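# Two robots swap tube racks through a service window

## Task

r1 begins in the laboratory and r2 in the reception; the connecting door is locked, but a service window is open. Put the green rack upright on the reception table with every one of its tubes still inside, and put the grey rack upright on the lab bench. The task fails if either rack or any tube reaches the floor, or if a robot topples or finishes leaning. At the end both robots must have released everything and backed away, and each rack must stay put without a robot holding it.

## Robot and tools

Robots: r1 and r2 are identical Hello Robot Stretch 3 units. Each has a two-wheel differential base (0.33 m long, 0.34 m wide, with a passive omni wheel at the rear), a lift on a vertical mast, and a telescoping arm that reaches out to the robot's right side. At its end are a wrist (yaw, pitch, roll) and a two-finger gripper. The base cannot move sideways, so to move the gripper forward or back you drive the base. An on-the-spot turn pivots about the point midway between the drive wheels, 0.05 m behind the front edge. With the arm retracted and the wrist folded, the turn sweeps a radius of 0.28 m. An unfolded, level wrist reaches past that circle.

Frames: the base frame has its origin on the floor between the drive wheels, with x forward, y left and z up. hand_pose is reported in this frame, at the point where closed fingertips meet. The odometry frame is the base frame as it was at the start. Each robot reports in its own frames. Only images, lidar_m, wrist_depth_mm and head_depth_mm show the robots relative to each other.

execute_actions: the argument "actions" is a list holding one action, or none. An empty list only returns state and images. An action is keyed by robot name ("r1", "r2"). Under each robot you can give:
- "base": exactly one of {"translate_m": d}, a straight drive of d metres relative to where the base currently stands (forward positive, range -1 to 1), or {"rotate_rad": d}, a turn in place by d radians relative to the current heading (counter-clockwise/left positive, range -3.2 to 3.2).
- "joints": absolute targets by name, each with its range and done-tolerance. lift_m 0 to 1.1 m (±0.004, arm height). arm_m 0 to 0.52 m (±0.004, extension). wrist_yaw_rad -1.345 to 4.42 (±0.02; 0 means along the arm, positive swings toward the front, 3.0 folds it over the base). wrist_pitch_rad -1.57 to 0.451 (±0.05; 0 is level, negative points the tips down). wrist_roll_rad -2.911 to 2.911 (±0.02; 0 means the fingers are side by side). gripper_m -0.089 to 0.179 (±0.004; larger is wider; the real tip gap is about 0.007 less when nearly shut and 0.025 less when wide, and 0 below 0.007). head_pan_rad -3.953 to 1.73 (0 is forward, positive is left, -1.57 looks along the arm). head_tilt_rad -1.53 to 0.419 (negative looks down).
- "contact_limits": {"arm_m": N}, with N a motor effort in percent (1 to 100). The arm stops with contact_stop once its effort reaches about N (or -N when retracting). It also caps the holding force until the next action. Too low a value stops the arm immediately.
All motions in one action start together. Any action lasts at most 15 s. A robot, base or joint that you leave out may still be driving toward its earlier target, and its status will not reveal this. If a call has an unknown key or an out-of-range value, it is rejected and nothing moves. "cameras" picks which images come back: r1_/r2_ with head_camera, nav_camera or wrist_camera, or "all". Omitting it or passing null also returns all, and [] returns none. Images arrive in the order listed on the "pictures" line. If a result reports a stop, later motion calls in the same reply are skipped.

wait {"seconds": 0–10}: sends no commands and returns state and images. zoom_image {"camera", "region": [x0,y0,x1,y1] pixels, at most 504×504}: gives a closer look at the latest full image. finished_scene {"scene": n}: ends the scene for good and reports success.

Result lines: base_status and joint_status tell how each motion of the last accepted action ended. "done" for the base means the wheels turned the commanded amount, even if they slipped. "off_target" means the base or joint is resting short of its target and may still push. After contact_stop, time_out or torque_fault, the old target is dropped. A lift or arm that hits something firmly stops and goes slack until its next command, and a loaded slack lift may sink. on_its_own lists what was not commanded in this call, and "held at" gives a held target, not the actual position. motor_effort is percent of maximum, positive toward higher values, with the peak in brackets. It is noisy, and it is suspicious when it lies outside the rest range. Positive wheel effort pushes forward. lidar_m: 12 sectors of 30°, starting dead ahead and going counter-clockwise (4th left, 7th behind, 10th right). Distances are in metres from the base origin, measured in a plane 0.17 m up, so the scan catches table legs but not tops. Range is 0.15–12 m, and "-" means nothing seen. It misses clear objects, and own-robot parts can block sectors 5, 6, 9 and 10. wrist_depth_mm (45–1000) and head_depth_mm (280–4000, in the sideways image) are 7×7 median-depth grids. base_odometry comes from the wheels only. Heading runs from -3.142 to 3.142, left positive. turned_by_wheels and turned_by_imu give the turn since the last result. base_tilt is in degrees (forward/right positive) with a fixed offset of up to about 4°.

Gripping: command gripper_m below the object's width, where lower means a harder squeeze. To release, open to at least 0.02 above the contact value. Neither the reading nor "done" confirms a grasp, so check the images. An overly hard squeeze triggers a stall guard that can let the object slip.

Speed: the base is fast (0.30 m/s, 1.9 rad/s) only when stowed, meaning lift_m < 0.30, arm_m < 0.03 and wrist_yaw_rad > 2.54. Otherwise it is limited to 0.10 m/s and 0.63 rad/s.

Cautions: fold or unfold the wrist only with lift_m between 0.32 and 0.95, pitch -0.4 and roll near 0. Once folded, the lift may go down to 0.25. With yaw below -0.4, keep pitch at -0.5 or lower. Do not let the robots press on each other, since robot contact isn't reported and even millimetres of extra drive after a touch count as a hard press. Pushing against an immovable object with the gripper above about 0.45 m, driving while the gripper is snagged, or catching furniture (especially when reversing) can tip a robot. If that happens, back out in small steps, free the gripper and drop the lift to about 0.2. Wrist servos shut off for 10 s after sustained strain. Objects may occasionally be nudged. Hand racks through the window gently and keep them upright so no tube falls.

Each tool is called after ">>>" as name(argument=value, ...) on one line, values as JSON.

## Session

>>> execute_actions(actions=[])

Scene clock: 0.00 s.
r1.base_odometry: x=+0.000 y=+0.000 heading=+0.000 (m, m, rad; r1's odometry frame)
r1.turned_by_wheels: +0.000 (rad since the last result)
r1.turned_by_imu: +0.000 (rad since the last result)
r1.base_tilt: forward=+0.8 right=-0.9 (deg)
r1.lidar_m: 1.28 2.42 1.14 0.87 0.87 0.94 1.02 1.01 1.09 1.63 3.41 2.15
r1.head_depth_mm: 1850 2803 - - - 1450 2153 / 1872 2636 - - - 1332 2013 / 1885 2714 - - - 1512 1961 / 1901 2900 - - - 1861 1876 / 1909 2955 3881 3922 3968 3068 2083 / 1932 3010 3660 3725 3682 2973 2064 / 1960 3027 3546 3502 3564 2960 2044
r1.base_status: not commanded
r1.joint_positions: lift_m=+0.386 arm_m=-0.003 wrist_yaw_rad=+2.960 wrist_pitch_rad=-0.628 wrist_roll_rad=+0.001 gripper_m=+0.037 head_pan_rad=+0.006 head_tilt_rad=+0.007
r1.joint_status: not commanded
r1.motor_effort: left_wheel=+0 right_wheel=-1 lift_m=+37 arm_m=+1 wrist_yaw_rad=-1 wrist_pitch_rad=+5 wrist_roll_rad=+0 gripper_m=+0 head_pan_rad=-1 head_tilt_rad=+1 (%)
r1.hand_pose: x=+0.0137 y=+0.0481 z=+0.3546 quat_wxyz=(+0.279, +0.690, +0.156, +0.650) (m; r1's base frame)
r1.wrist_depth_mm: 674 - 894 - - - - / 726 803 943 - - - - / 769 795 803 799 808 815 820 / 673 678 678 679 691 675 681 / 580 578 - 608 597 598 599 / 507 525 - - 518 526 523 / 459 - - - 464 465 477
r2.base_odometry: x=+0.000 y=+0.000 heading=+0.000 (m, m, rad; r2's odometry frame)
r2.turned_by_wheels: +0.000 (rad since the last result)
r2.turned_by_imu: +0.000 (rad since the last result)
r2.base_tilt: forward=-1.0 right=+1.0 (deg)
r2.lidar_m: 0.86 1.07 2.04 1.76 1.92 2.39 1.97 1.20 1.07 1.10 0.97 0.86
r2.head_depth_mm: 754 759 766 773 780 781 788 / 799 806 783 786 791 801 803 / 827 834 840 843 849 856 863 / 854 859 865 874 880 887 891 / 886 891 899 903 913 920 928 / 918 926 932 940 946 952 964 / 951 961 967 975 985 995 1001
r2.base_status: not commanded
r2.joint_positions: lift_m=+0.485 arm_m=-0.002 wrist_yaw_rad=+2.985 wrist_pitch_rad=-0.415 wrist_roll_rad=+0.016 gripper_m=+0.037 head_pan_rad=-0.008 head_tilt_rad=+0.012
r2.joint_status: not commanded
r2.motor_effort: left_wheel=+0 right_wheel=-1 lift_m=+28 arm_m=+0 wrist_yaw_rad=+0 wrist_pitch_rad=+6 wrist_roll_rad=+0 gripper_m=+0 head_pan_rad=+0 head_tilt_rad=+3 (%)
r2.hand_pose: x=+0.0139 y=+0.0794 z=+0.4978 quat_wxyz=(+0.201, +0.706, +0.090, +0.673) (m; r2's base frame)
r2.wrist_depth_mm: - - - - - - - / - - - - - - - / - - - - - - - / - - - - - - - / 891 882 - 870 889 838 838 / 741 737 - 720 - 713 711 / 637 635 - 618 610 604 613
pictures: r1_head_camera (sideways: a quarter turn clockwise sets it upright), r1_nav_camera (sideways: a quarter turn counterclockwise sets it upright), r1_wrist_camera, r2_head_camera (sideways: a quarter turn clockwise sets it upright), r2_nav_camera (sideways: a quarter turn counterclockwise sets it upright), r2_wrist_camera
Images, in order (width x height): r1_head_camera 896x504, r1_nav_camera 672x504, r1_wrist_camera 644x364, r2_head_camera 896x504, r2_nav_camera 672x504, r2_wrist_camera 644x364.

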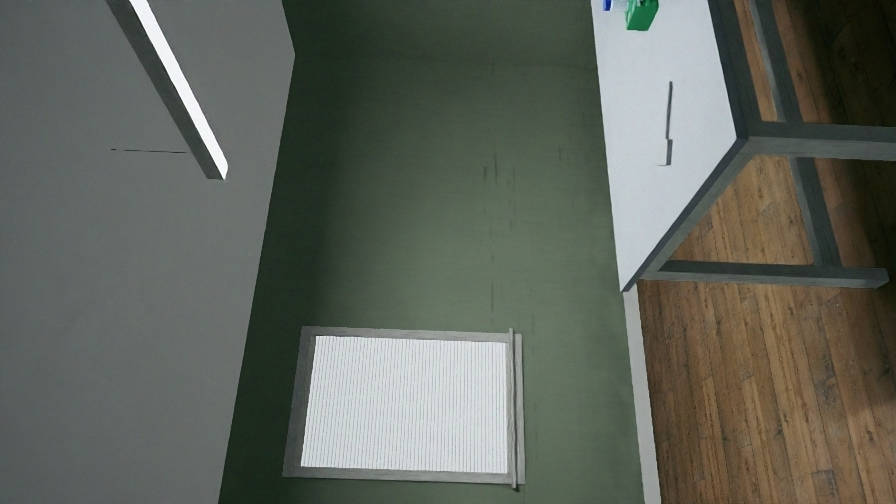

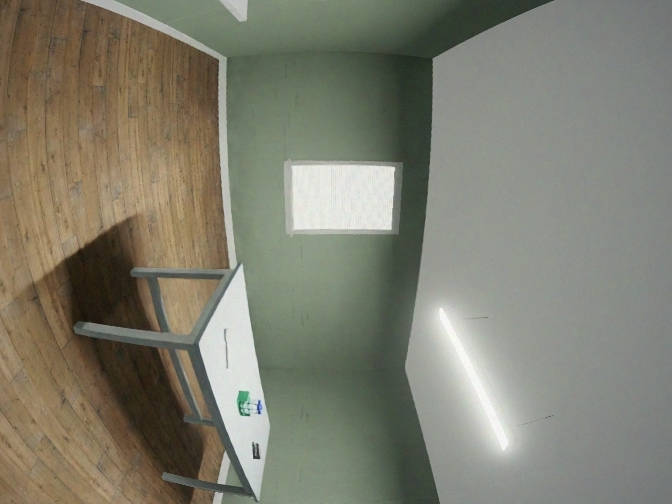

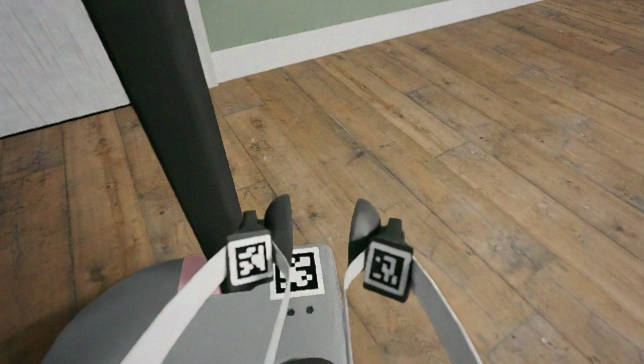

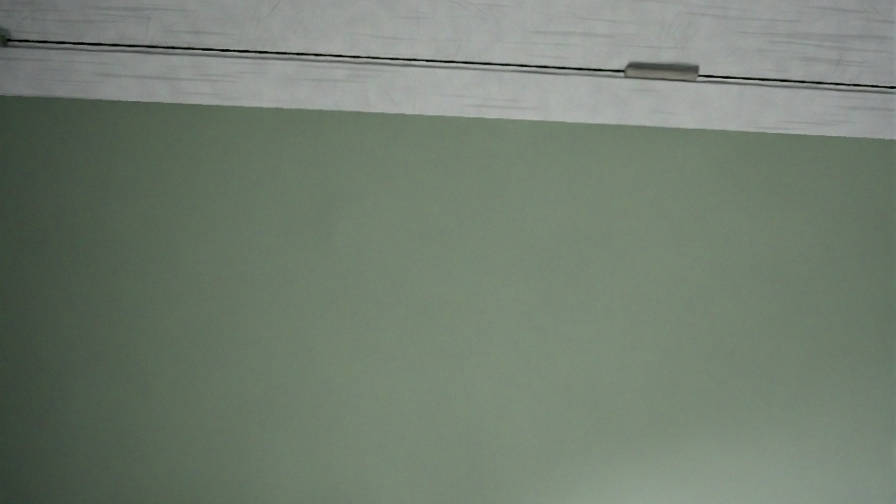

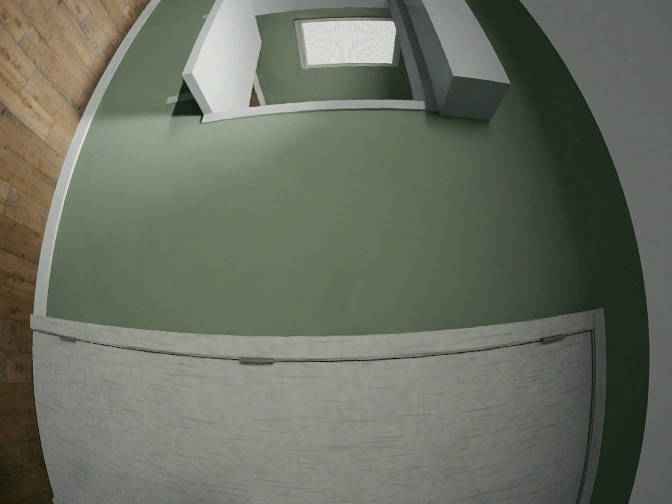

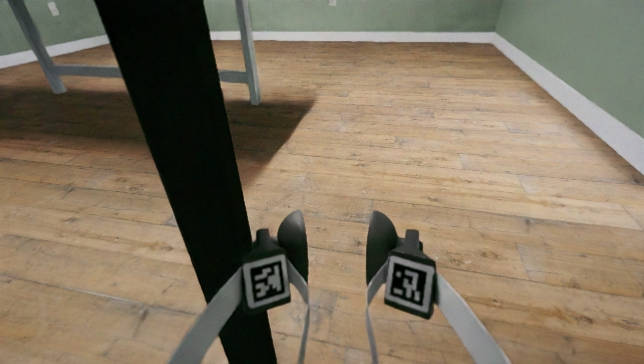

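>>> execute_actions(actions=[{"r1":{"joints":{"lift_m":0.28,"wrist_pitch_rad":-0.4,"head_pan_rad":-0.4,"head_tilt_rad":-0.4}},"r2":{"base":{"rotate_rad":1.0},"joints":{"lift_m":0.28,"head_pan_rad":1.15,"head_tilt_rad":-0.4}}}], cameras=["r1_head_camera","r2_head_camera"])

Scene clock: 17.93 s.
r1.base_odometry: x=+0.000 y=+0.000 heading=+0.000 (m, m, rad; r1's odometry frame)
r1.turned_by_wheels: +0.000 (rad since the last result)
r1.turned_by_imu: +0.000 (rad since the last result)
r1.base_tilt: forward=+0.9 right=-0.7 (deg)
r1.lidar_m: 1.28 2.43 1.14 0.87 0.86 0.94 1.02 1.01 1.09 1.63 3.40 2.14
r1.head_depth_mm: 3127 3324 3509 3348 2250 1712 1371 / 3330 3614 3652 3039 2221 1685 1365 / 3670 3874 2444 3039 2209 1676 1355 / 3984 - 2379 2679 2187 1680 1344 / - - - 1617 2148 1653 1337 / 3874 - - 1449 1965 1577 1327 / 3569 3799 3839 2663 2026 1628 1326
r1.base_status: not commanded
r1.joint_positions: lift_m=+0.280 arm_m=-0.003 wrist_yaw_rad=+2.960 wrist_pitch_rad=-0.419 wrist_roll_rad=+0.001 gripper_m=+0.037 head_pan_rad=-0.393 head_tilt_rad=-0.395
r1.joint_status: all done
r1.motor_effort: left_wheel=+0(0) right_wheel=+0(0) lift_m=+28(31) arm_m=+1(1) wrist_yaw_rad=+0(1) wrist_pitch_rad=+8(8) wrist_roll_rad=+0(0) gripper_m=+0(0) head_pan_rad=-3(27) head_tilt_rad=-2(23) (%)
r1.hand_pose: x=+0.0193 y=+0.0786 z=+0.2927 quat_wxyz=(+0.210, +0.702, +0.084, +0.675) (m; r1's base frame)
r1.wrist_depth_mm: 647 - 846 966 - - - / 703 - 920 - - - - / 747 - 903 956 985 994 - / 695 703 720 738 741 747 777 / 566 574 - 583 593 595 601 / 474 497 - 493 482 498 508 / - - - - 425 428 432
r2.base_odometry: x=+0.000 y=+0.000 heading=+1.000 (m, m, rad; r2's odometry frame)
r2.turned_by_wheels: +1.000 (rad since the last result)
r2.turned_by_imu: +0.987 (rad since the last result)
r2.base_tilt: forward=-0.9 right=+0.9 (deg)
r2.lidar_m: 1.82 1.76 1.21 2.39 2.16 1.24 1.07 1.09 0.99 0.87 0.86 1.03
r2.head_depth_mm: 3589 3756 3873 1799 1960 1647 1332 / - - - 1431 2083 1639 1326 / - - 2090 1392 1922 1560 1317 / 3677 - 2065 2531 2070 1606 1311 / 3404 3701 2002 2836 2048 1599 1305 / 3171 3444 3527 2700 2051 1591 1298 / 2965 3205 3391 2677 2024 1580 1289
r2.base_status: done
r2.joint_positions: lift_m=+0.281 arm_m=-0.002 wrist_yaw_rad=+2.985 wrist_pitch_rad=-0.416 wrist_roll_rad=+0.016 gripper_m=+0.037 head_pan_rad=+1.143 head_tilt_rad=-0.395
r2.joint_status: all done
r2.motor_effort: left_wheel=-2(4) right_wheel=+3(8) lift_m=+16(25) arm_m=+0(0) wrist_yaw_rad=+0(0) wrist_pitch_rad=+7(7) wrist_roll_rad=+0(0) gripper_m=+0(0) head_pan_rad=+2(34) head_tilt_rad=-3(29) (%)
r2.hand_pose: x=+0.0138 y=+0.0793 z=+0.2937 quat_wxyz=(+0.201, +0.706, +0.090, +0.673) (m; r2's base frame)
r2.wrist_depth_mm: - - - - - - - / - - - - - - - / - - - 981 944 921 912 / 750 733 731 726 718 707 701 / 622 599 - 582 599 569 577 / 500 497 - 509 - 477 476 / 439 - - - 420 415 415
pictures: r1_head_camera (sideways: a quarter turn clockwise sets it upright), r2_head_camera (sideways: a quarter turn clockwise sets it upright)
Images, in order (width x height): r1_head_camera 896x504, r2_head_camera 896x504.

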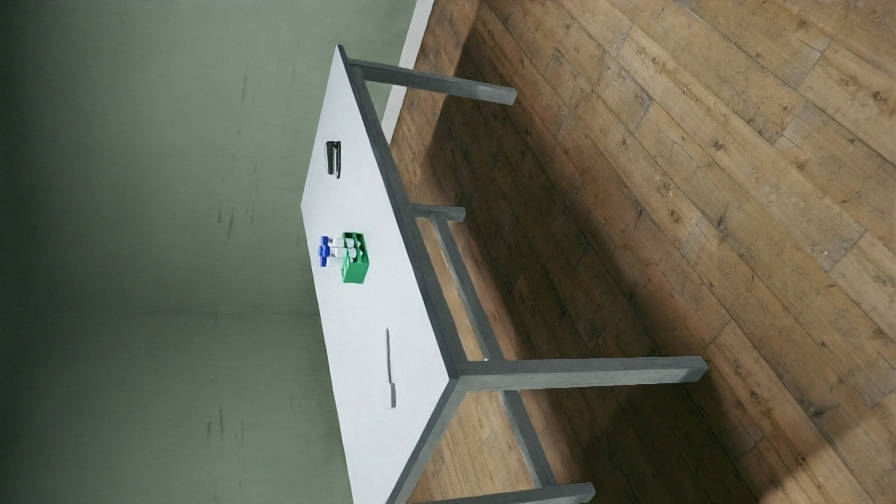

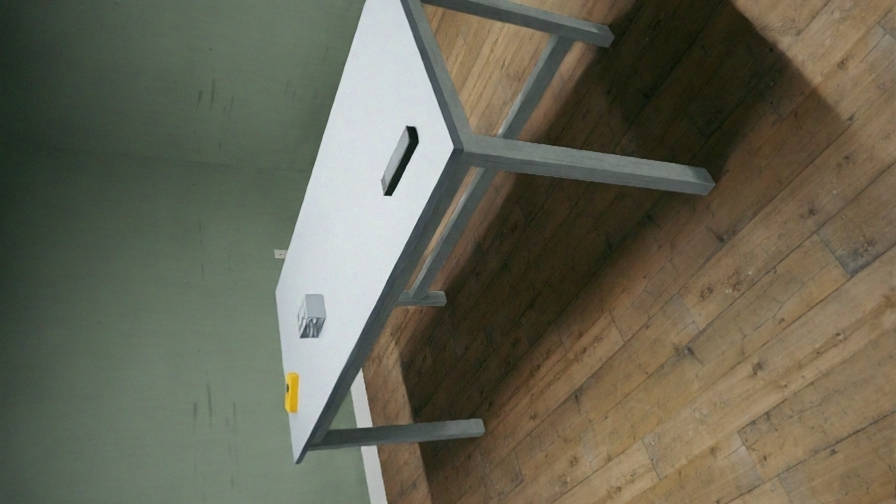

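>>> execute_actions(actions=[{"r1":{"base":{"rotate_rad":-0.765}},"r2":{"base":{"rotate_rad":1.408}}}], cameras=[])

>>> execute_actions(actions=[{"r1":{"base":{"translate_m":1.0}},"r2":{"base":{"translate_m":0.8}}}], cameras=[])

>>> execute_actions(actions=[{"r1":{"base":{"translate_m":0.853}},"r2":{"base":{"translate_m":0.758}}}], cameras=[])

>>> execute_actions(actions=[{"r1":{"base":{"rotate_rad":2.74},"joints":{"lift_m":0.84,"head_pan_rad":-1.1,"head_tilt_rad":-0.75}},"r2":{"base":{"rotate_rad":0.43},"joints":{"lift_m":0.84,"head_pan_rad":-1.1,"head_tilt_rad":-0.75}}}], cameras=["r1_head_camera","r2_head_camera"])

Scene clock: 66.20 s.
r1.base_odometry: x=+0.000 y=+0.000 heading=-0.765 (m, m, rad; r1's odometry frame)
r1.turned_by_wheels: -0.765 (rad since the last result)
r1.turned_by_imu: -0.767 (rad since the last result)
r1.base_tilt: forward=+0.8 right=-0.8 (deg)
r1.lidar_m: 2.41 1.28 3.73 1.46 0.96 0.87 0.88 1.09 1.01 1.02 1.28 2.69
r1.head_depth_mm: 2827 2756 2690 2652 2250 1705 1366 / 2907 3143 3346 3231 2215 1686 1358 / 2905 3145 3434 3183 2195 1673 1352 / 2930 3167 3412 3132 2169 1656 1350 / 2844 3126 3415 3116 2160 1664 1332 / 2843 3113 3370 3111 2118 1618 1327 / 2821 3090 3357 2986 2108 1620 1310
r1.base_status: done
r1.joint_positions: lift_m=+0.280 arm_m=-0.003 wrist_yaw_rad=+2.960 wrist_pitch_rad=-0.419 wrist_roll_rad=+0.001 gripper_m=+0.037 head_pan_rad=-0.393 head_tilt_rad=-0.395
r1.joint_status: not commanded
r1.motor_effort: left_wheel=+3(12) right_wheel=-3(10) lift_m=+29(28) arm_m=+1(1) wrist_yaw_rad=-1(0) wrist_pitch_rad=+8(9) wrist_roll_rad=+1(1) gripper_m=+0(0) head_pan_rad=-3(3) head_tilt_rad=-3(3) (%)
r1.hand_pose: x=+0.0193 y=+0.0786 z=+0.2927 quat_wxyz=(+0.210, +0.702, +0.084, +0.675) (m; r1's base frame)
r1.wrist_depth_mm: 777 - - - - - - / 827 - - - - - - / 824 - 936 940 963 973 - / 703 711 709 709 737 744 746 / 571 568 - 583 601 594 591 / 476 505 - 495 480 503 506 / - - - - 423 422 433
r2.base_odometry: x=+0.000 y=+0.000 heading=+2.408 (m, m, rad; r2's odometry frame)
r2.turned_by_wheels: +1.408 (rad since the last result)
r2.turned_by_imu: +1.387 (rad since the last result)
r2.base_tilt: forward=-0.9 right=+1.0 (deg)
r2.lidar_m: 2.38 3.15 1.39 1.09 1.08 1.13 0.88 0.86 0.95 1.40 3.66 1.21
r2.head_depth_mm: 2100 2395 2829 2956 2121 1636 1336 / 1806 2026 2303 2593 2113 1629 1327 / 1584 1740 1943 2203 2099 1621 1315 / 1398 1532 1678 1871 1985 1617 1312 / 1262 1351 1484 1626 1790 1605 1307 / 1119 1199 1298 1409 1544 1577 1294 / 1026 1100 1175 1274 1369 1477 1288
r2.base_status: done
r2.joint_positions: lift_m=+0.281 arm_m=-0.002 wrist_yaw_rad=+2.985 wrist_pitch_rad=-0.416 wrist_roll_rad=+0.016 gripper_m=+0.037 head_pan_rad=+1.143 head_tilt_rad=-0.396
r2.joint_status: not commanded
r2.motor_effort: left_wheel=-2(6) right_wheel=+3(10) lift_m=+16(16) arm_m=+0(0) wrist_yaw_rad=+0(1) wrist_pitch_rad=+7(7) wrist_roll_rad=+0(0) gripper_m=+0(0) head_pan_rad=+2(2) head_tilt_rad=-2(2) (%)
r2.hand_pose: x=+0.0138 y=+0.0793 z=+0.2937 quat_wxyz=(+0.201, +0.706, +0.090, +0.673) (m; r2's base frame)
r2.wrist_depth_mm: 789 - - - - - - / 826 887 - - - - - / 883 937 - 948 929 917 924 / 761 743 727 733 714 696 706 / 612 589 - 583 600 569 561 / 506 498 - 505 - 481 476 / 435 - - - 413 411 412
pictures: none
No camera images: the call's "cameras" was empty. Leave "cameras" out to get every camera's image.

Scene clock: 71.30 s.
r1.base_odometry: x=+0.722 y=-0.692 heading=-0.765 (m, m, rad; r1's odometry frame)
r1.turned_by_wheels: +0.000 (rad since the last result)
r1.turned_by_imu: +0.006 (rad since the last result)
r1.base_tilt: forward=+0.8 right=-0.7 (deg)
r1.lidar_m: 1.42 1.38 1.28 0.64 1.95 1.79 1.80 1.51 1.40 1.41 1.79 2.51
r1.head_depth_mm: 2116 2297 2521 2702 2255 1696 1360 / 2117 2291 2489 2697 2246 1675 1359 / 2103 2268 2442 2675 2201 1670 1343 / 2124 2277 2485 2666 2162 1654 1347 / 2107 2294 2449 2679 2159 1638 1335 / 2115 2285 2456 2619 2144 1635 1326 / 2101 2262 2468 2639 2114 1616 1313
r1.base_status: done
r1.joint_positions: lift_m=+0.280 arm_m=-0.003 wrist_yaw_rad=+2.960 wrist_pitch_rad=-0.418 wrist_roll_rad=+0.001 gripper_m=+0.037 head_pan_rad=-0.393 head_tilt_rad=-0.396
r1.joint_status: not commanded
r1.motor_effort: left_wheel=+2(13) right_wheel=-3(8) lift_m=+29(29) arm_m=+1(1) wrist_yaw_rad=+0(1) wrist_pitch_rad=+9(9) wrist_roll_rad=+1(0) gripper_m=+0(1) head_pan_rad=-3(3) head_tilt_rad=-3(3) (%)
r1.hand_pose: x=+0.0193 y=+0.0787 z=+0.2929 quat_wxyz=(+0.209, +0.702, +0.084, +0.675) (m; r1's base frame)
r1.wrist_depth_mm: - - - - - - - / - - - - - - - / 892 - 930 912 953 998 - / 692 710 720 713 735 765 760 / 572 575 - 579 587 595 600 / 480 506 - 499 479 508 509 / - - - - 422 431 426
r2.base_odometry: x=-0.594 y=+0.536 heading=+2.408 (m, m, rad; r2's odometry frame)
r2.turned_by_wheels: +0.000 (rad since the last result)
r2.turned_by_imu: -0.001 (rad since the last result)
r2.base_tilt: forward=-1.0 right=+0.9 (deg)
r2.lidar_m: 1.59 2.71 1.86 1.45 1.41 1.51 1.61 1.60 1.72 2.53 0.61 1.34
r2.head_depth_mm: 2368 2532 2684 2785 2132 1641 1331 / 2349 2605 2825 2957 2115 1624 1328 / 2056 2268 2548 2711 2090 1629 1318 / 1834 1993 2192 2430 2074 1606 1314 / 1641 1777 1941 2134 2053 1603 1304 / 1497 1605 1740 1867 1965 1586 1297 / 1362 1460 1566 1684 1801 1573 1292
r2.base_status: done
r2.joint_positions: lift_m=+0.281 arm_m=-0.002 wrist_yaw_rad=+2.985 wrist_pitch_rad=-0.416 wrist_roll_rad=+0.016 gripper_m=+0.037 head_pan_rad=+1.143 head_tilt_rad=-0.396
r2.joint_status: not commanded
r2.motor_effort: left_wheel=-2(5) right_wheel=+2(10) lift_m=+17(15) arm_m=+0(0) wrist_yaw_rad=+0(1) wrist_pitch_rad=+7(7) wrist_roll_rad=+0(0) gripper_m=+0(0) head_pan_rad=+2(3) head_tilt_rad=-2(1) (%)
r2.hand_pose: x=+0.0138 y=+0.0793 z=+0.2936 quat_wxyz=(+0.201, +0.706, +0.090, +0.673) (m; r2's base frame)
r2.wrist_depth_mm: - - - - - - - / - - - - - - - / - - - 970 946 920 890 / 751 748 748 732 705 699 695 / 601 597 - 581 590 568 571 / 500 506 - 505 - 477 475 / 445 - - - 416 411 415
pictures: none
No camera images: the call's "cameras" was empty. Leave "cameras" out to get every camera's image.

Scene clock: 75.90 s.
r1.base_odometry: x=+1.337 y=-1.283 heading=-0.765 (m, m, rad; r1's odometry frame)
r1.turned_by_wheels: +0.000 (rad since the last result)
r1.turned_by_imu: +0.005 (rad since the last result)
r1.base_tilt: forward=+0.8 right=-0.8 (deg)
r1.lidar_m: 0.57 1.02 0.94 0.96 1.21 0.94 2.61 1.87 1.73 1.76 1.86 1.73
r1.head_depth_mm: 1450 1559 1696 1879 2017 1699 1373 / 1446 1566 1693 1835 2011 1688 1351 / 1451 1554 1680 1839 2014 1671 1351 / 1440 1558 1696 1838 2010 1663 1344 / 1451 1550 1692 1851 1988 1640 1332 / 1446 1563 1683 1859 1971 1622 1327 / 1447 1560 1683 1849 1960 1625 1310
r1.base_status: done
r1.joint_positions: lift_m=+0.280 arm_m=-0.003 wrist_yaw_rad=+2.960 wrist_pitch_rad=-0.418 wrist_roll_rad=+0.001 gripper_m=+0.037 head_pan_rad=-0.393 head_tilt_rad=-0.396
r1.joint_status: not commanded
r1.motor_effort: left_wheel=+1(11) right_wheel=-2(5) lift_m=+29(29) arm_m=+1(1) wrist_yaw_rad=+0(0) wrist_pitch_rad=+8(8) wrist_roll_rad=+1(1) gripper_m=+0(0) head_pan_rad=-3(3) head_tilt_rad=-2(2) (%)
r1.hand_pose: x=+0.0193 y=+0.0787 z=+0.2929 quat_wxyz=(+0.209, +0.702, +0.083, +0.675) (m; r1's base frame)
r1.wrist_depth_mm: - - - - - - - / - - - - - - - / 911 - 922 940 977 976 933 / 704 714 714 725 756 754 753 / 568 568 - 574 594 608 599 / 479 493 - 501 479 499 511 / - - - - 423 432 435
r2.base_odometry: x=-1.157 y=+1.044 heading=+2.408 (m, m, rad; r2's odometry frame)
r2.turned_by_wheels: +0.000 (rad since the last result)
r2.turned_by_imu: -0.001 (rad since the last result)
r2.base_tilt: forward=-0.9 right=+0.9 (deg)
r2.lidar_m: 0.84 2.03 2.18 1.77 1.75 1.84 2.33 2.29 0.67 0.96 0.94 1.01
r2.head_depth_mm: 1779 1890 2000 2132 2122 1642 1327 / 1897 2035 2171 2335 2118 1635 1323 / 2049 2200 2371 2503 2109 1614 1318 / 2176 2368 2551 2705 2076 1606 1311 / 2010 2176 2364 2537 2053 1600 1301 / 1820 1958 2116 2303 2045 1582 1294 / 1670 1779 1913 2063 2031 1580 1290
r2.base_status: done
r2.joint_positions: lift_m=+0.281 arm_m=-0.002 wrist_yaw_rad=+2.985 wrist_pitch_rad=-0.416 wrist_roll_rad=+0.016 gripper_m=+0.037 head_pan_rad=+1.143 head_tilt_rad=-0.396
r2.joint_status: not commanded
r2.motor_effort: left_wheel=-1(4) right_wheel=+2(8) lift_m=+16(16) arm_m=+0(0) wrist_yaw_rad=+0(1) wrist_pitch_rad=+7(7) wrist_roll_rad=+0(0) gripper_m=+0(0) head_pan_rad=+3(3) head_tilt_rad=-2(3) (%)
r2.hand_pose: x=+0.0138 y=+0.0792 z=+0.2936 quat_wxyz=(+0.201, +0.706, +0.090, +0.673) (m; r2's base frame)
r2.wrist_depth_mm: - - - - - - - / - - - - - - - / - - - 952 952 911 903 / 759 742 730 728 715 706 696 / 608 593 - 576 604 572 558 / 498 497 - 500 - 479 475 / 444 - - - 413 418 412
pictures: none
No camera images: the call's "cameras" was empty. Leave "cameras" out to get every camera's image.

Scene clock: 81.83 s.
r1.base_odometry: x=+1.337 y=-1.283 heading=+1.975 (m, m, rad; r1's odometry frame)
r1.turned_by_wheels: +2.740 (rad since the last result)
r1.turned_by_imu: +2.753 (rad since the last result)
r1.base_tilt: forward=+0.7 right=-0.6 (deg)
r1.lidar_m: 2.58 2.45 1.80 1.74 1.81 1.79 1.73 0.57 0.98 0.94 0.98 0.94
r1.head_depth_mm: 2515 2780 989 775 636 550 - / 2671 2923 974 768 630 561 - / 2765 3004 961 757 624 558 1103 / 2898 3096 952 727 621 565 1131 / 3052 3108 940 705 617 1250 1123 / 3203 3057 931 735 626 1291 1128 / 3170 1248 918 730 653 1284 1114
r1.base_status: done
r1.joint_positions: lift_m=+0.840 arm_m=-0.003 wrist_yaw_rad=+2.960 wrist_pitch_rad=-0.418 wrist_roll_rad=+0.001 gripper_m=+0.037 head_pan_rad=-1.093 head_tilt_rad=-0.741
r1.joint_status: all done
r1.motor_effort: left_wheel=-3(10) right_wheel=+3(10) lift_m=+45(46) arm_m=+1(1) wrist_yaw_rad=-1(0) wrist_pitch_rad=+8(8) wrist_roll_rad=+1(0) gripper_m=+0(1) head_pan_rad=-3(34) head_tilt_rad=-4(23) (%)
r1.hand_pose: x=+0.0193 y=+0.0787 z=+0.8524 quat_wxyz=(+0.209, +0.702, +0.083, +0.675) (m; r1's base frame)
r1.wrist_depth_mm: - - - - - - - / - - - - - - - / - - - - - - - / - - - - - - - / - - - - - - - / - - - - - - - / 937 961 1000 982 - - -
r2.base_odometry: x=-1.157 y=+1.044 heading=+2.837 (m, m, rad; r2's odometry frame)
r2.turned_by_wheels: +0.430 (rad since the last result)
r2.turned_by_imu: +0.424 (rad since the last result)
r2.base_tilt: forward=-1.0 right=+0.9 (deg)
r2.lidar_m: 2.03 2.10 1.81 1.74 1.77 2.36 2.29 0.67 0.98 0.94 0.98 0.84
r2.head_depth_mm: 2511 2749 929 745 620 544 - / 2670 2860 920 739 618 - - / 2754 2922 910 734 613 - 1104 / 2912 2894 904 703 607 1207 1119 / 3052 1177 893 718 604 1254 1114 / 2770 1158 882 714 627 1261 1111 / 2446 2448 874 708 1362 1251 1104
r2.base_status: done
r2.joint_positions: lift_m=+0.839 arm_m=-0.002 wrist_yaw_rad=+2.985 wrist_pitch_rad=-0.417 wrist_roll_rad=+0.016 gripper_m=+0.037 head_pan_rad=-1.093 head_tilt_rad=-0.741
r2.joint_status: all done
r2.motor_effort: left_wheel=-2(6) right_wheel=+2(8) lift_m=+39(40) arm_m=+0(0) wrist_yaw_rad=+0(1) wrist_pitch_rad=+7(7) wrist_roll_rad=+0(0) gripper_m=+0(0) head_pan_rad=-4(38) head_tilt_rad=-5(30) (%)
r2.hand_pose: x=+0.0138 y=+0.0792 z=+0.8524 quat_wxyz=(+0.201, +0.706, +0.090, +0.673) (m; r2's base frame)
r2.wrist_depth_mm: - - - - - - - / - - - - - - - / - - - - - - - / - - - - - - - / - - - - - - - / - - - - - - - / - - - - 974 946 945
pictures: r1_head_camera (sideways: a quarter turn clockwise sets it upright), r2_head_camera (sideways: a quarter turn clockwise sets it upright)
Images, in order (width x height): r1_head_camera 896x504, r2_head_camera 896x504.

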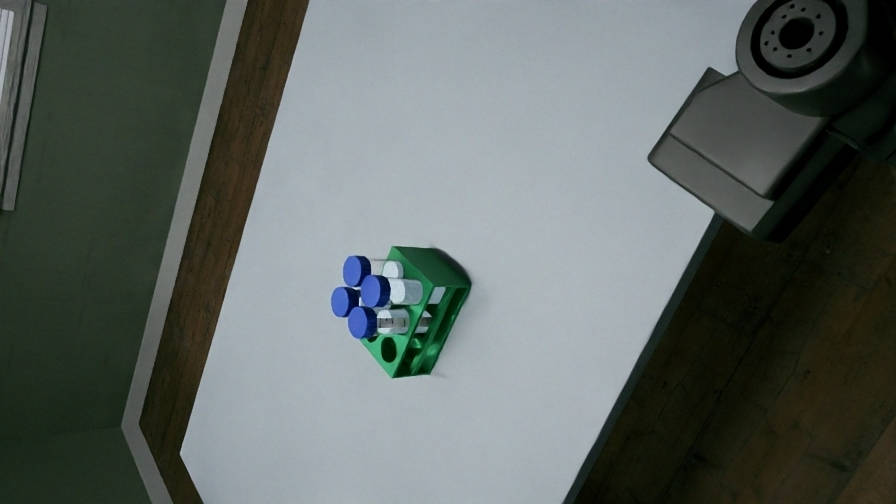

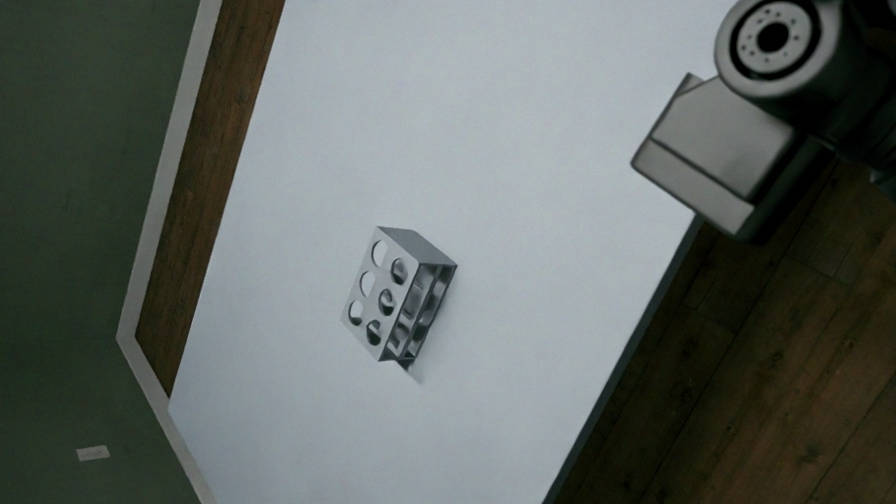

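>>> execute_actions(actions=[])

Scene clock: 107.40 s.
r1.base_odometry: x=+1.337 y=-1.283 heading=+1.975 (m, m, rad; r1's odometry frame)
r1.turned_by_wheels: +0.000 (rad since the last result)
r1.turned_by_imu: +0.000 (rad since the last result)
r1.base_tilt: forward=+0.9 right=-0.9 (deg)
r1.lidar_m: 2.58 2.46 1.80 1.73 1.80 1.79 1.73 0.57 0.98 0.94 0.98 0.94
r1.head_depth_mm: 2529 2862 986 776 637 551 - / 2646 2935 976 766 632 562 - / 2774 3027 966 761 626 556 1095 / 2958 3083 950 727 623 565 1133 / 3062 3126 942 705 616 1249 1133 / 3244 3088 928 737 626 1287 1120 / 3143 1246 920 730 655 1282 1112
r1.base_status: done
r1.joint_positions: lift_m=+0.840 arm_m=-0.003 wrist_yaw_rad=+2.960 wrist_pitch_rad=-0.418 wrist_roll_rad=+0.001 gripper_m=+0.037 head_pan_rad=-1.093 head_tilt_rad=-0.741
r1.joint_status: all done
r1.motor_effort: left_wheel=-3(10) right_wheel=+3(10) lift_m=+45(46) arm_m=+1(1) wrist_yaw_rad=+0(0) wrist_pitch_rad=+8(8) wrist_roll_rad=+1(0) gripper_m=+0(1) head_pan_rad=-3(34) head_tilt_rad=-4(23) (%)
r1.hand_pose: x=+0.0193 y=+0.0787 z=+0.8524 quat_wxyz=(+0.209, +0.702, +0.083, +0.675) (m; r1's base frame)
r1.wrist_depth_mm: - - - - - - - / - - - - - - - / - - - - - - - / - - - - - - - / - - - - - - - / - - - - - - - / 956 967 958 956 - - -
r2.base_odometry: x=-1.157 y=+1.044 heading=+2.837 (m, m, rad; r2's odometry frame)
r2.turned_by_wheels: +0.000 (rad since the last result)
r2.turned_by_imu: +0.000 (rad since the last result)
r2.base_tilt: forward=-1.0 right=+1.0 (deg)
r2.lidar_m: 2.03 2.10 1.80 1.74 1.77 2.36 2.29 0.67 0.98 0.94 0.98 0.84
r2.head_depth_mm: 2521 2736 930 744 621 545 - / 2628 2838 921 739 616 - - / 2764 2933 911 732 613 - 1109 / 2916 2888 899 704 609 1207 1120 / 3054 1173 891 718 604 1247 1115 / 2772 1160 883 716 627 1265 1108 / 2425 2469 875 710 1361 1257 1104
r2.base_status: done
r2.joint_positions: lift_m=+0.839 arm_m=-0.002 wrist_yaw_rad=+2.985 wrist_pitch_rad=-0.417 wrist_roll_rad=+0.016 gripper_m=+0.037 head_pan_rad=-1.093 head_tilt_rad=-0.741
r2.joint_status: all done
r2.motor_effort: left_wheel=-2(6) right_wheel=+3(8) lift_m=+39(40) arm_m=+0(0) wrist_yaw_rad=-1(1) wrist_pitch_rad=+7(7) wrist_roll_rad=+0(0) gripper_m=+0(0) head_pan_rad=-4(38) head_tilt_rad=-4(30) (%)
r2.hand_pose: x=+0.0138 y=+0.0792 z=+0.8524 quat_wxyz=(+0.201, +0.706, +0.090, +0.673) (m; r2's base frame)
r2.wrist_depth_mm: - - - - - - - / - - - - - - - / - - - - - - - / - - - - - - - / - - - - - - - / - - - - - - - / - - - - 972 959 945
pictures: r1_head_camera (sideways: a quarter turn clockwise sets it upright), r1_nav_camera (sideways: a quarter turn counterclockwise sets it upright), r1_wrist_camera, r2_head_camera (sideways: a quarter turn clockwise sets it upright), r2_nav_camera (sideways: a quarter turn counterclockwise sets it upright), r2_wrist_camera
Images, in order (width x height): r1_head_camera 896x504, r1_nav_camera 672x504, r1_wrist_camera 644x364, r2_head_camera 896x504, r2_nav_camera 672x504, r2_wrist_camera 644x364.

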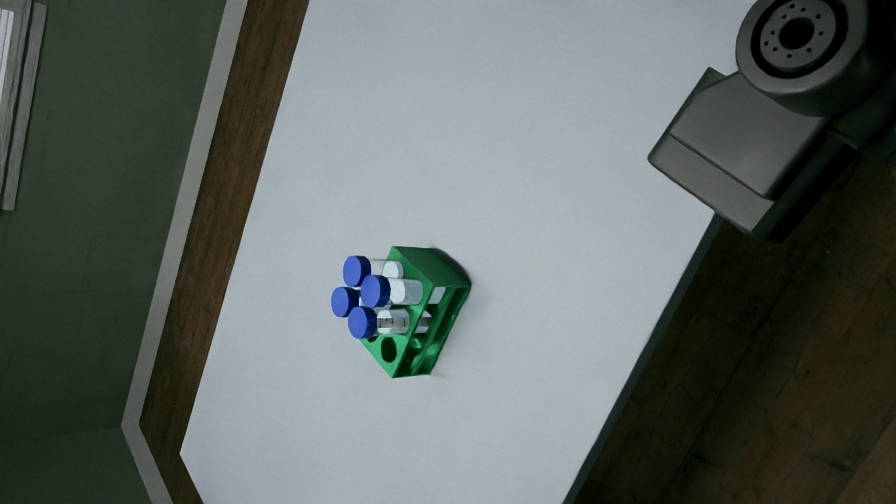

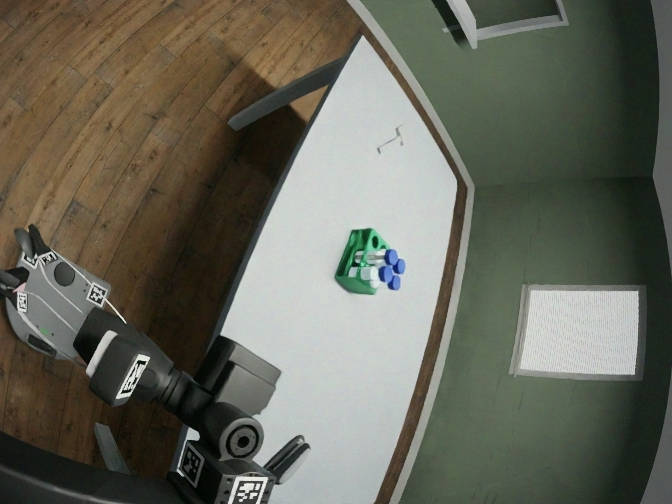

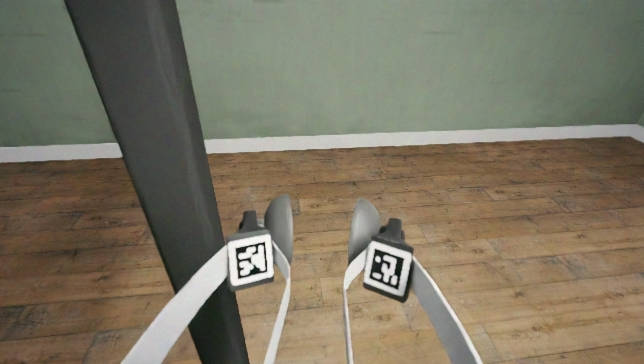

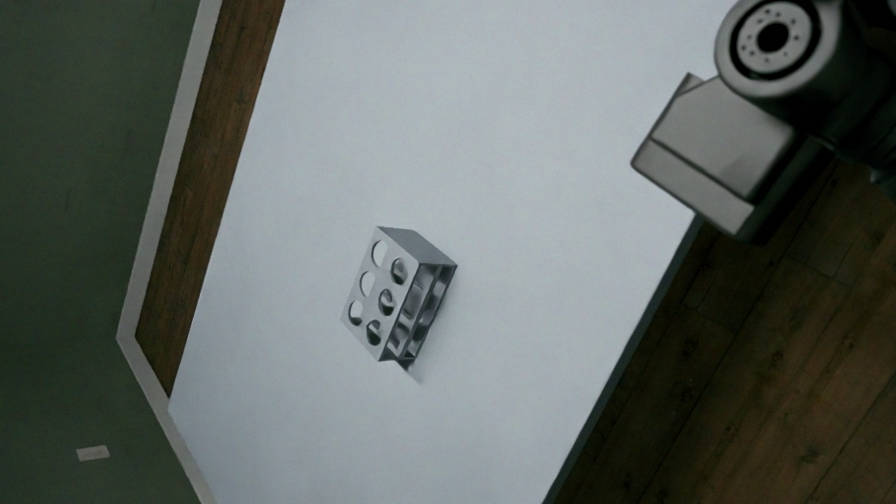

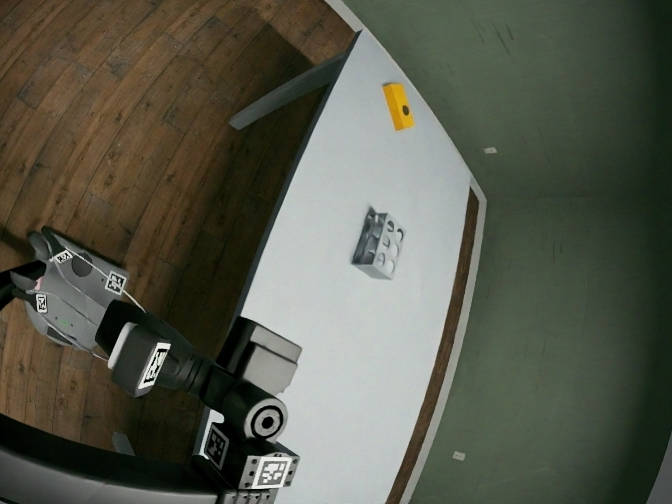

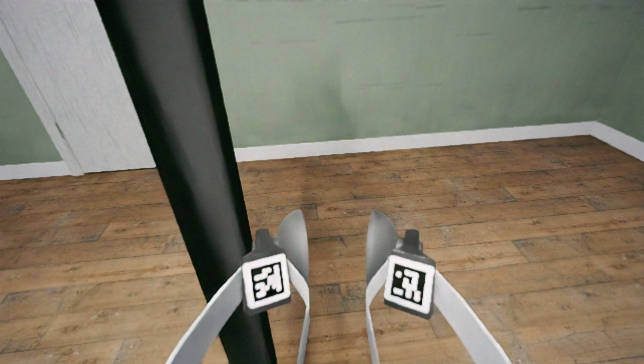

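>>> execute_actions(actions=[{"r1":{"joints":{"wrist_yaw_rad":1.57,"lift_m":0.87,"arm_m":0.25}},"r2":{"joints":{"wrist_yaw_rad":1.57,"lift_m":0.87,"arm_m":0.25,"wrist_roll_rad":0}}}], cameras=[])

>>> execute_actions(actions=[{"r1":{"joints":{"wrist_pitch_rad":-0.65,"gripper_m":0.14,"arm_m":0.4}},"r2":{"joints":{"wrist_pitch_rad":-0.65,"gripper_m":0.14,"arm_m":0.4}}}], cameras=["r1_wrist_camera","r2_wrist_camera","r1_head_camera","r2_head_camera"])

Scene clock: 118.33 s.
r1.base_odometry: x=+1.337 y=-1.283 heading=+1.975 (m, m, rad; r1's odometry frame)
r1.turned_by_wheels: +0.000 (rad since the last result)
r1.turned_by_imu: +0.000 (rad since the last result)
r1.base_tilt: forward=+0.7 right=-0.8 (deg)
r1.lidar_m: 2.58 2.45 1.80 1.74 1.80 1.79 1.73 0.57 0.98 0.94 0.98 0.94
r1.head_depth_mm: 2537 2812 983 825 635 538 1096 / 2642 2930 1005 - 629 536 1123 / 2735 3083 963 805 624 546 1142 / 2878 3143 951 711 620 565 1132 / 3028 3130 941 705 618 1247 1127 / 3200 3124 928 735 627 1285 1125 / 3193 1243 920 730 651 1270 1120
r1.base_status: not commanded
r1.joint_positions: lift_m=+0.870 arm_m=+0.250 wrist_yaw_rad=+1.570 wrist_pitch_rad=-0.417 wrist_roll_rad=+0.001 gripper_m=+0.037 head_pan_rad=-1.093 head_tilt_rad=-0.741
r1.joint_status: all done
r1.motor_effort: left_wheel=-3(3) right_wheel=+3(3) lift_m=+45(42) arm_m=+5(6) wrist_yaw_rad=+0(2) wrist_pitch_rad=+8(8) wrist_roll_rad=+1(1) gripper_m=+0(0) head_pan_rad=-3(3) head_tilt_rad=-4(5) (%)
r1.hand_pose: x=+0.2031 y=-0.3949 z=+0.8825 quat_wxyz=(+0.593, +0.593, -0.386, +0.385) (m; r1's base frame)
r1.wrist_depth_mm: - - - - - - - / - - - 798 852 - - / - - - 551 571 567 585 / - - 463 428 344 241 436 / - - 358 340 255 263 354 / - - 277 289 269 273 296 / - - 243 245 249 250 250
r2.base_odometry: x=-1.157 y=+1.044 heading=+2.837 (m, m, rad; r2's odometry frame)
r2.turned_by_wheels: +0.000 (rad since the last result)
r2.turned_by_imu: +0.001 (rad since the last result)
r2.base_tilt: forward=-1.0 right=+0.9 (deg)
r2.lidar_m: 2.03 2.10 1.81 1.74 1.77 2.36 2.29 0.67 0.98 0.94 0.98 0.84
r2.head_depth_mm: 2515 2760 933 - 619 531 1100 / 2643 2831 954 697 616 530 1132 / 2756 2949 911 733 612 548 1126 / 2907 2917 903 695 607 1209 1121 / 3040 1175 892 718 604 1251 1111 / 2767 1161 883 715 627 1262 1112 / 2432 2476 874 709 1360 1258 1100
r2.base_status: not commanded
r2.joint_positions: lift_m=+0.869 arm_m=+0.250 wrist_yaw_rad=+1.571 wrist_pitch_rad=-0.417 wrist_roll_rad=+0.003 gripper_m=+0.037 head_pan_rad=-1.093 head_tilt_rad=-0.741
r2.joint_status: all done
r2.motor_effort: left_wheel=-2(2) right_wheel=+3(2) lift_m=+39(39) arm_m=+4(4) wrist_yaw_rad=-1(1) wrist_pitch_rad=+7(7) wrist_roll_rad=-2(3) gripper_m=+0(0) head_pan_rad=-3(4) head_tilt_rad=-5(4) (%)
r2.hand_pose: x=+0.2032 y=-0.3947 z=+0.8824 quat_wxyz=(+0.592, +0.593, -0.386, +0.385) (m; r2's base frame)
r2.wrist_depth_mm: - - - - - - - / - - - - - - - / - - - 561 558 544 536 / - - - 423 419 398 411 / - - 369 338 307 271 335 / - - 296 282 - 226 269 / - - 244 243 242 242 241
pictures: none
No camera images: the call's "cameras" was empty. Leave "cameras" out to get every camera's image.

Scene clock: 120.70 s.
r1.base_odometry: x=+1.337 y=-1.283 heading=+1.975 (m, m, rad; r1's odometry frame)
r1.turned_by_wheels: +0.000 (rad since the last result)
r1.turned_by_imu: +0.000 (rad since the last result)
r1.base_tilt: forward=+0.8 right=-0.7 (deg)
r1.lidar_m: 2.58 2.46 1.80 1.73 1.80 1.79 1.73 0.57 0.98 0.94 0.98 0.94
r1.head_depth_mm: 2525 2798 2646 748 636 540 1089 / 2649 2893 976 744 629 536 1127 / 2784 3002 963 758 626 545 1136 / 2930 3120 951 726 620 566 1138 / 3070 3095 939 705 616 1248 1124 / 3303 3074 929 736 623 1285 1121 / 3144 1244 917 732 653 1275 1114
r1.base_status: not commanded
r1.joint_positions: lift_m=+0.870 arm_m=+0.400 wrist_yaw_rad=+1.570 wrist_pitch_rad=-0.660 wrist_roll_rad=+0.001 gripper_m=+0.140 head_pan_rad=-1.093 head_tilt_rad=-0.741
r1.joint_status: all done
r1.motor_effort: left_wheel=-3(3) right_wheel=+3(4) lift_m=+45(45) arm_m=+5(6) wrist_yaw_rad=+0(2) wrist_pitch_rad=+5(9) wrist_roll_rad=+0(0) gripper_m=+1(99) head_pan_rad=-3(3) head_tilt_rad=-5(4) (%)
r1.hand_pose: x=+0.1663 y=-0.5450 z=+0.8324 quat_wxyz=(+0.635, +0.635, -0.311, +0.310) (m; r1's base frame)
r1.wrist_depth_mm: - - 484 242 525 531 539 / - 402 387 269 415 414 418 / - 333 315 244 340 343 345 / 288 287 279 273 290 292 291 / 249 255 249 251 253 262 256 / 224 216 222 224 226 - 227 / 197 199 200 202 202 202 204
r2.base_odometry: x=-1.157 y=+1.044 heading=+2.837 (m, m, rad; r2's odometry frame)
r2.turned_by_wheels: +0.000 (rad since the last result)
r2.turned_by_imu: +0.000 (rad since the last result)
r2.base_tilt: forward=-1.0 right=+1.0 (deg)
r2.lidar_m: 2.02 2.10 1.80 1.74 1.77 2.35 2.29 0.67 0.98 0.94 0.98 0.84
r2.head_depth_mm: 2521 2756 2462 726 621 531 1101 / 2620 2854 936 719 616 530 1132 / 2761 2911 911 713 611 549 1125 / 2882 2897 899 706 607 1207 1119 / 3030 1175 893 718 605 1253 1116 / 2759 1160 883 714 626 1266 1106 / 2416 2477 876 709 1361 1258 1102
r2.base_status: not commanded
r2.joint_positions: lift_m=+0.869 arm_m=+0.400 wrist_yaw_rad=+1.571 wrist_pitch_rad=-0.662 wrist_roll_rad=+0.003 gripper_m=+0.140 head_pan_rad=-1.093 head_tilt_rad=-0.741
r2.joint_status: all done
r2.motor_effort: left_wheel=-2(2) right_wheel=+3(2) lift_m=+39(39) arm_m=+4(3) wrist_yaw_rad=-1(1) wrist_pitch_rad=+5(6) wrist_roll_rad=-2(2) gripper_m=+0(79) head_pan_rad=-3(4) head_tilt_rad=-4(5) (%)
r2.hand_pose: x=+0.1659 y=-0.5448 z=+0.8316 quat_wxyz=(+0.635, +0.636, -0.311, +0.309) (m; r2's base frame)
r2.wrist_depth_mm: - - 521 516 503 498 484 / - 454 409 308 398 388 388 / - 344 325 249 329 326 321 / 307 291 279 238 279 277 274 / 255 256 249 246 244 246 239 / 224 227 219 217 216 - 213 / 204 195 197 195 194 190 191
pictures: r1_head_camera (sideways: a quarter turn clockwise sets it upright), r1_wrist_camera, r2_head_camera (sideways: a quarter turn clockwise sets it upright), r2_wrist_camera
Images, in order (width x height): r1_head_camera 896x504, r1_wrist_camera 644x364, r2_head_camera 896x504, r2_wrist_camera 644x364.

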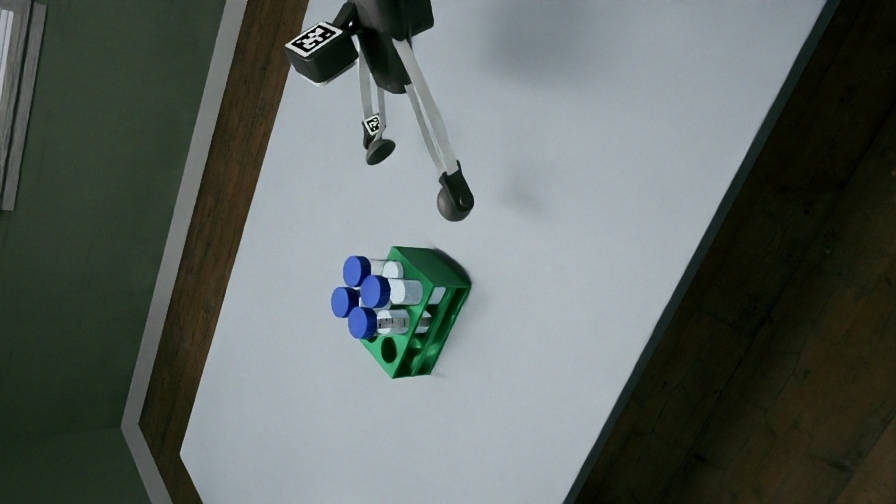

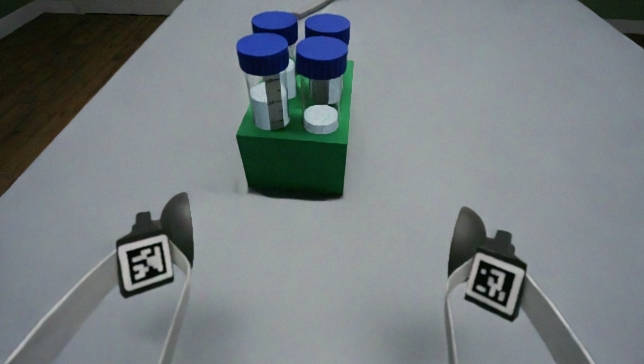

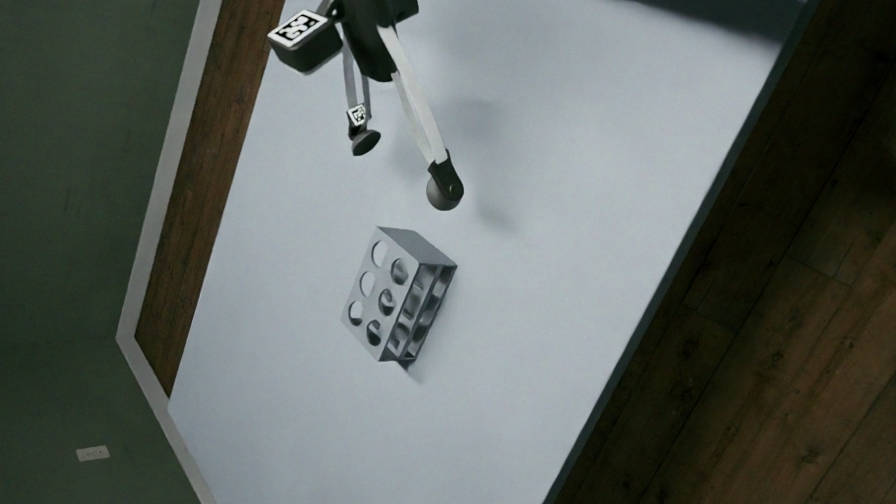

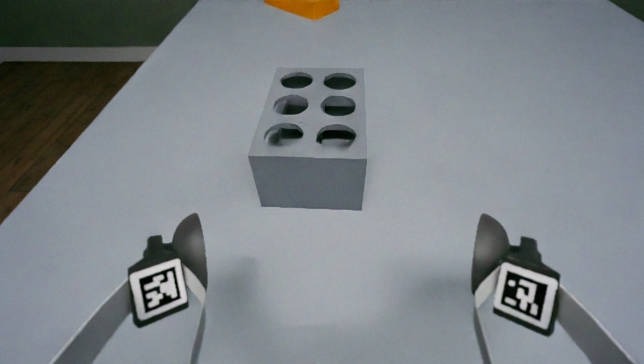

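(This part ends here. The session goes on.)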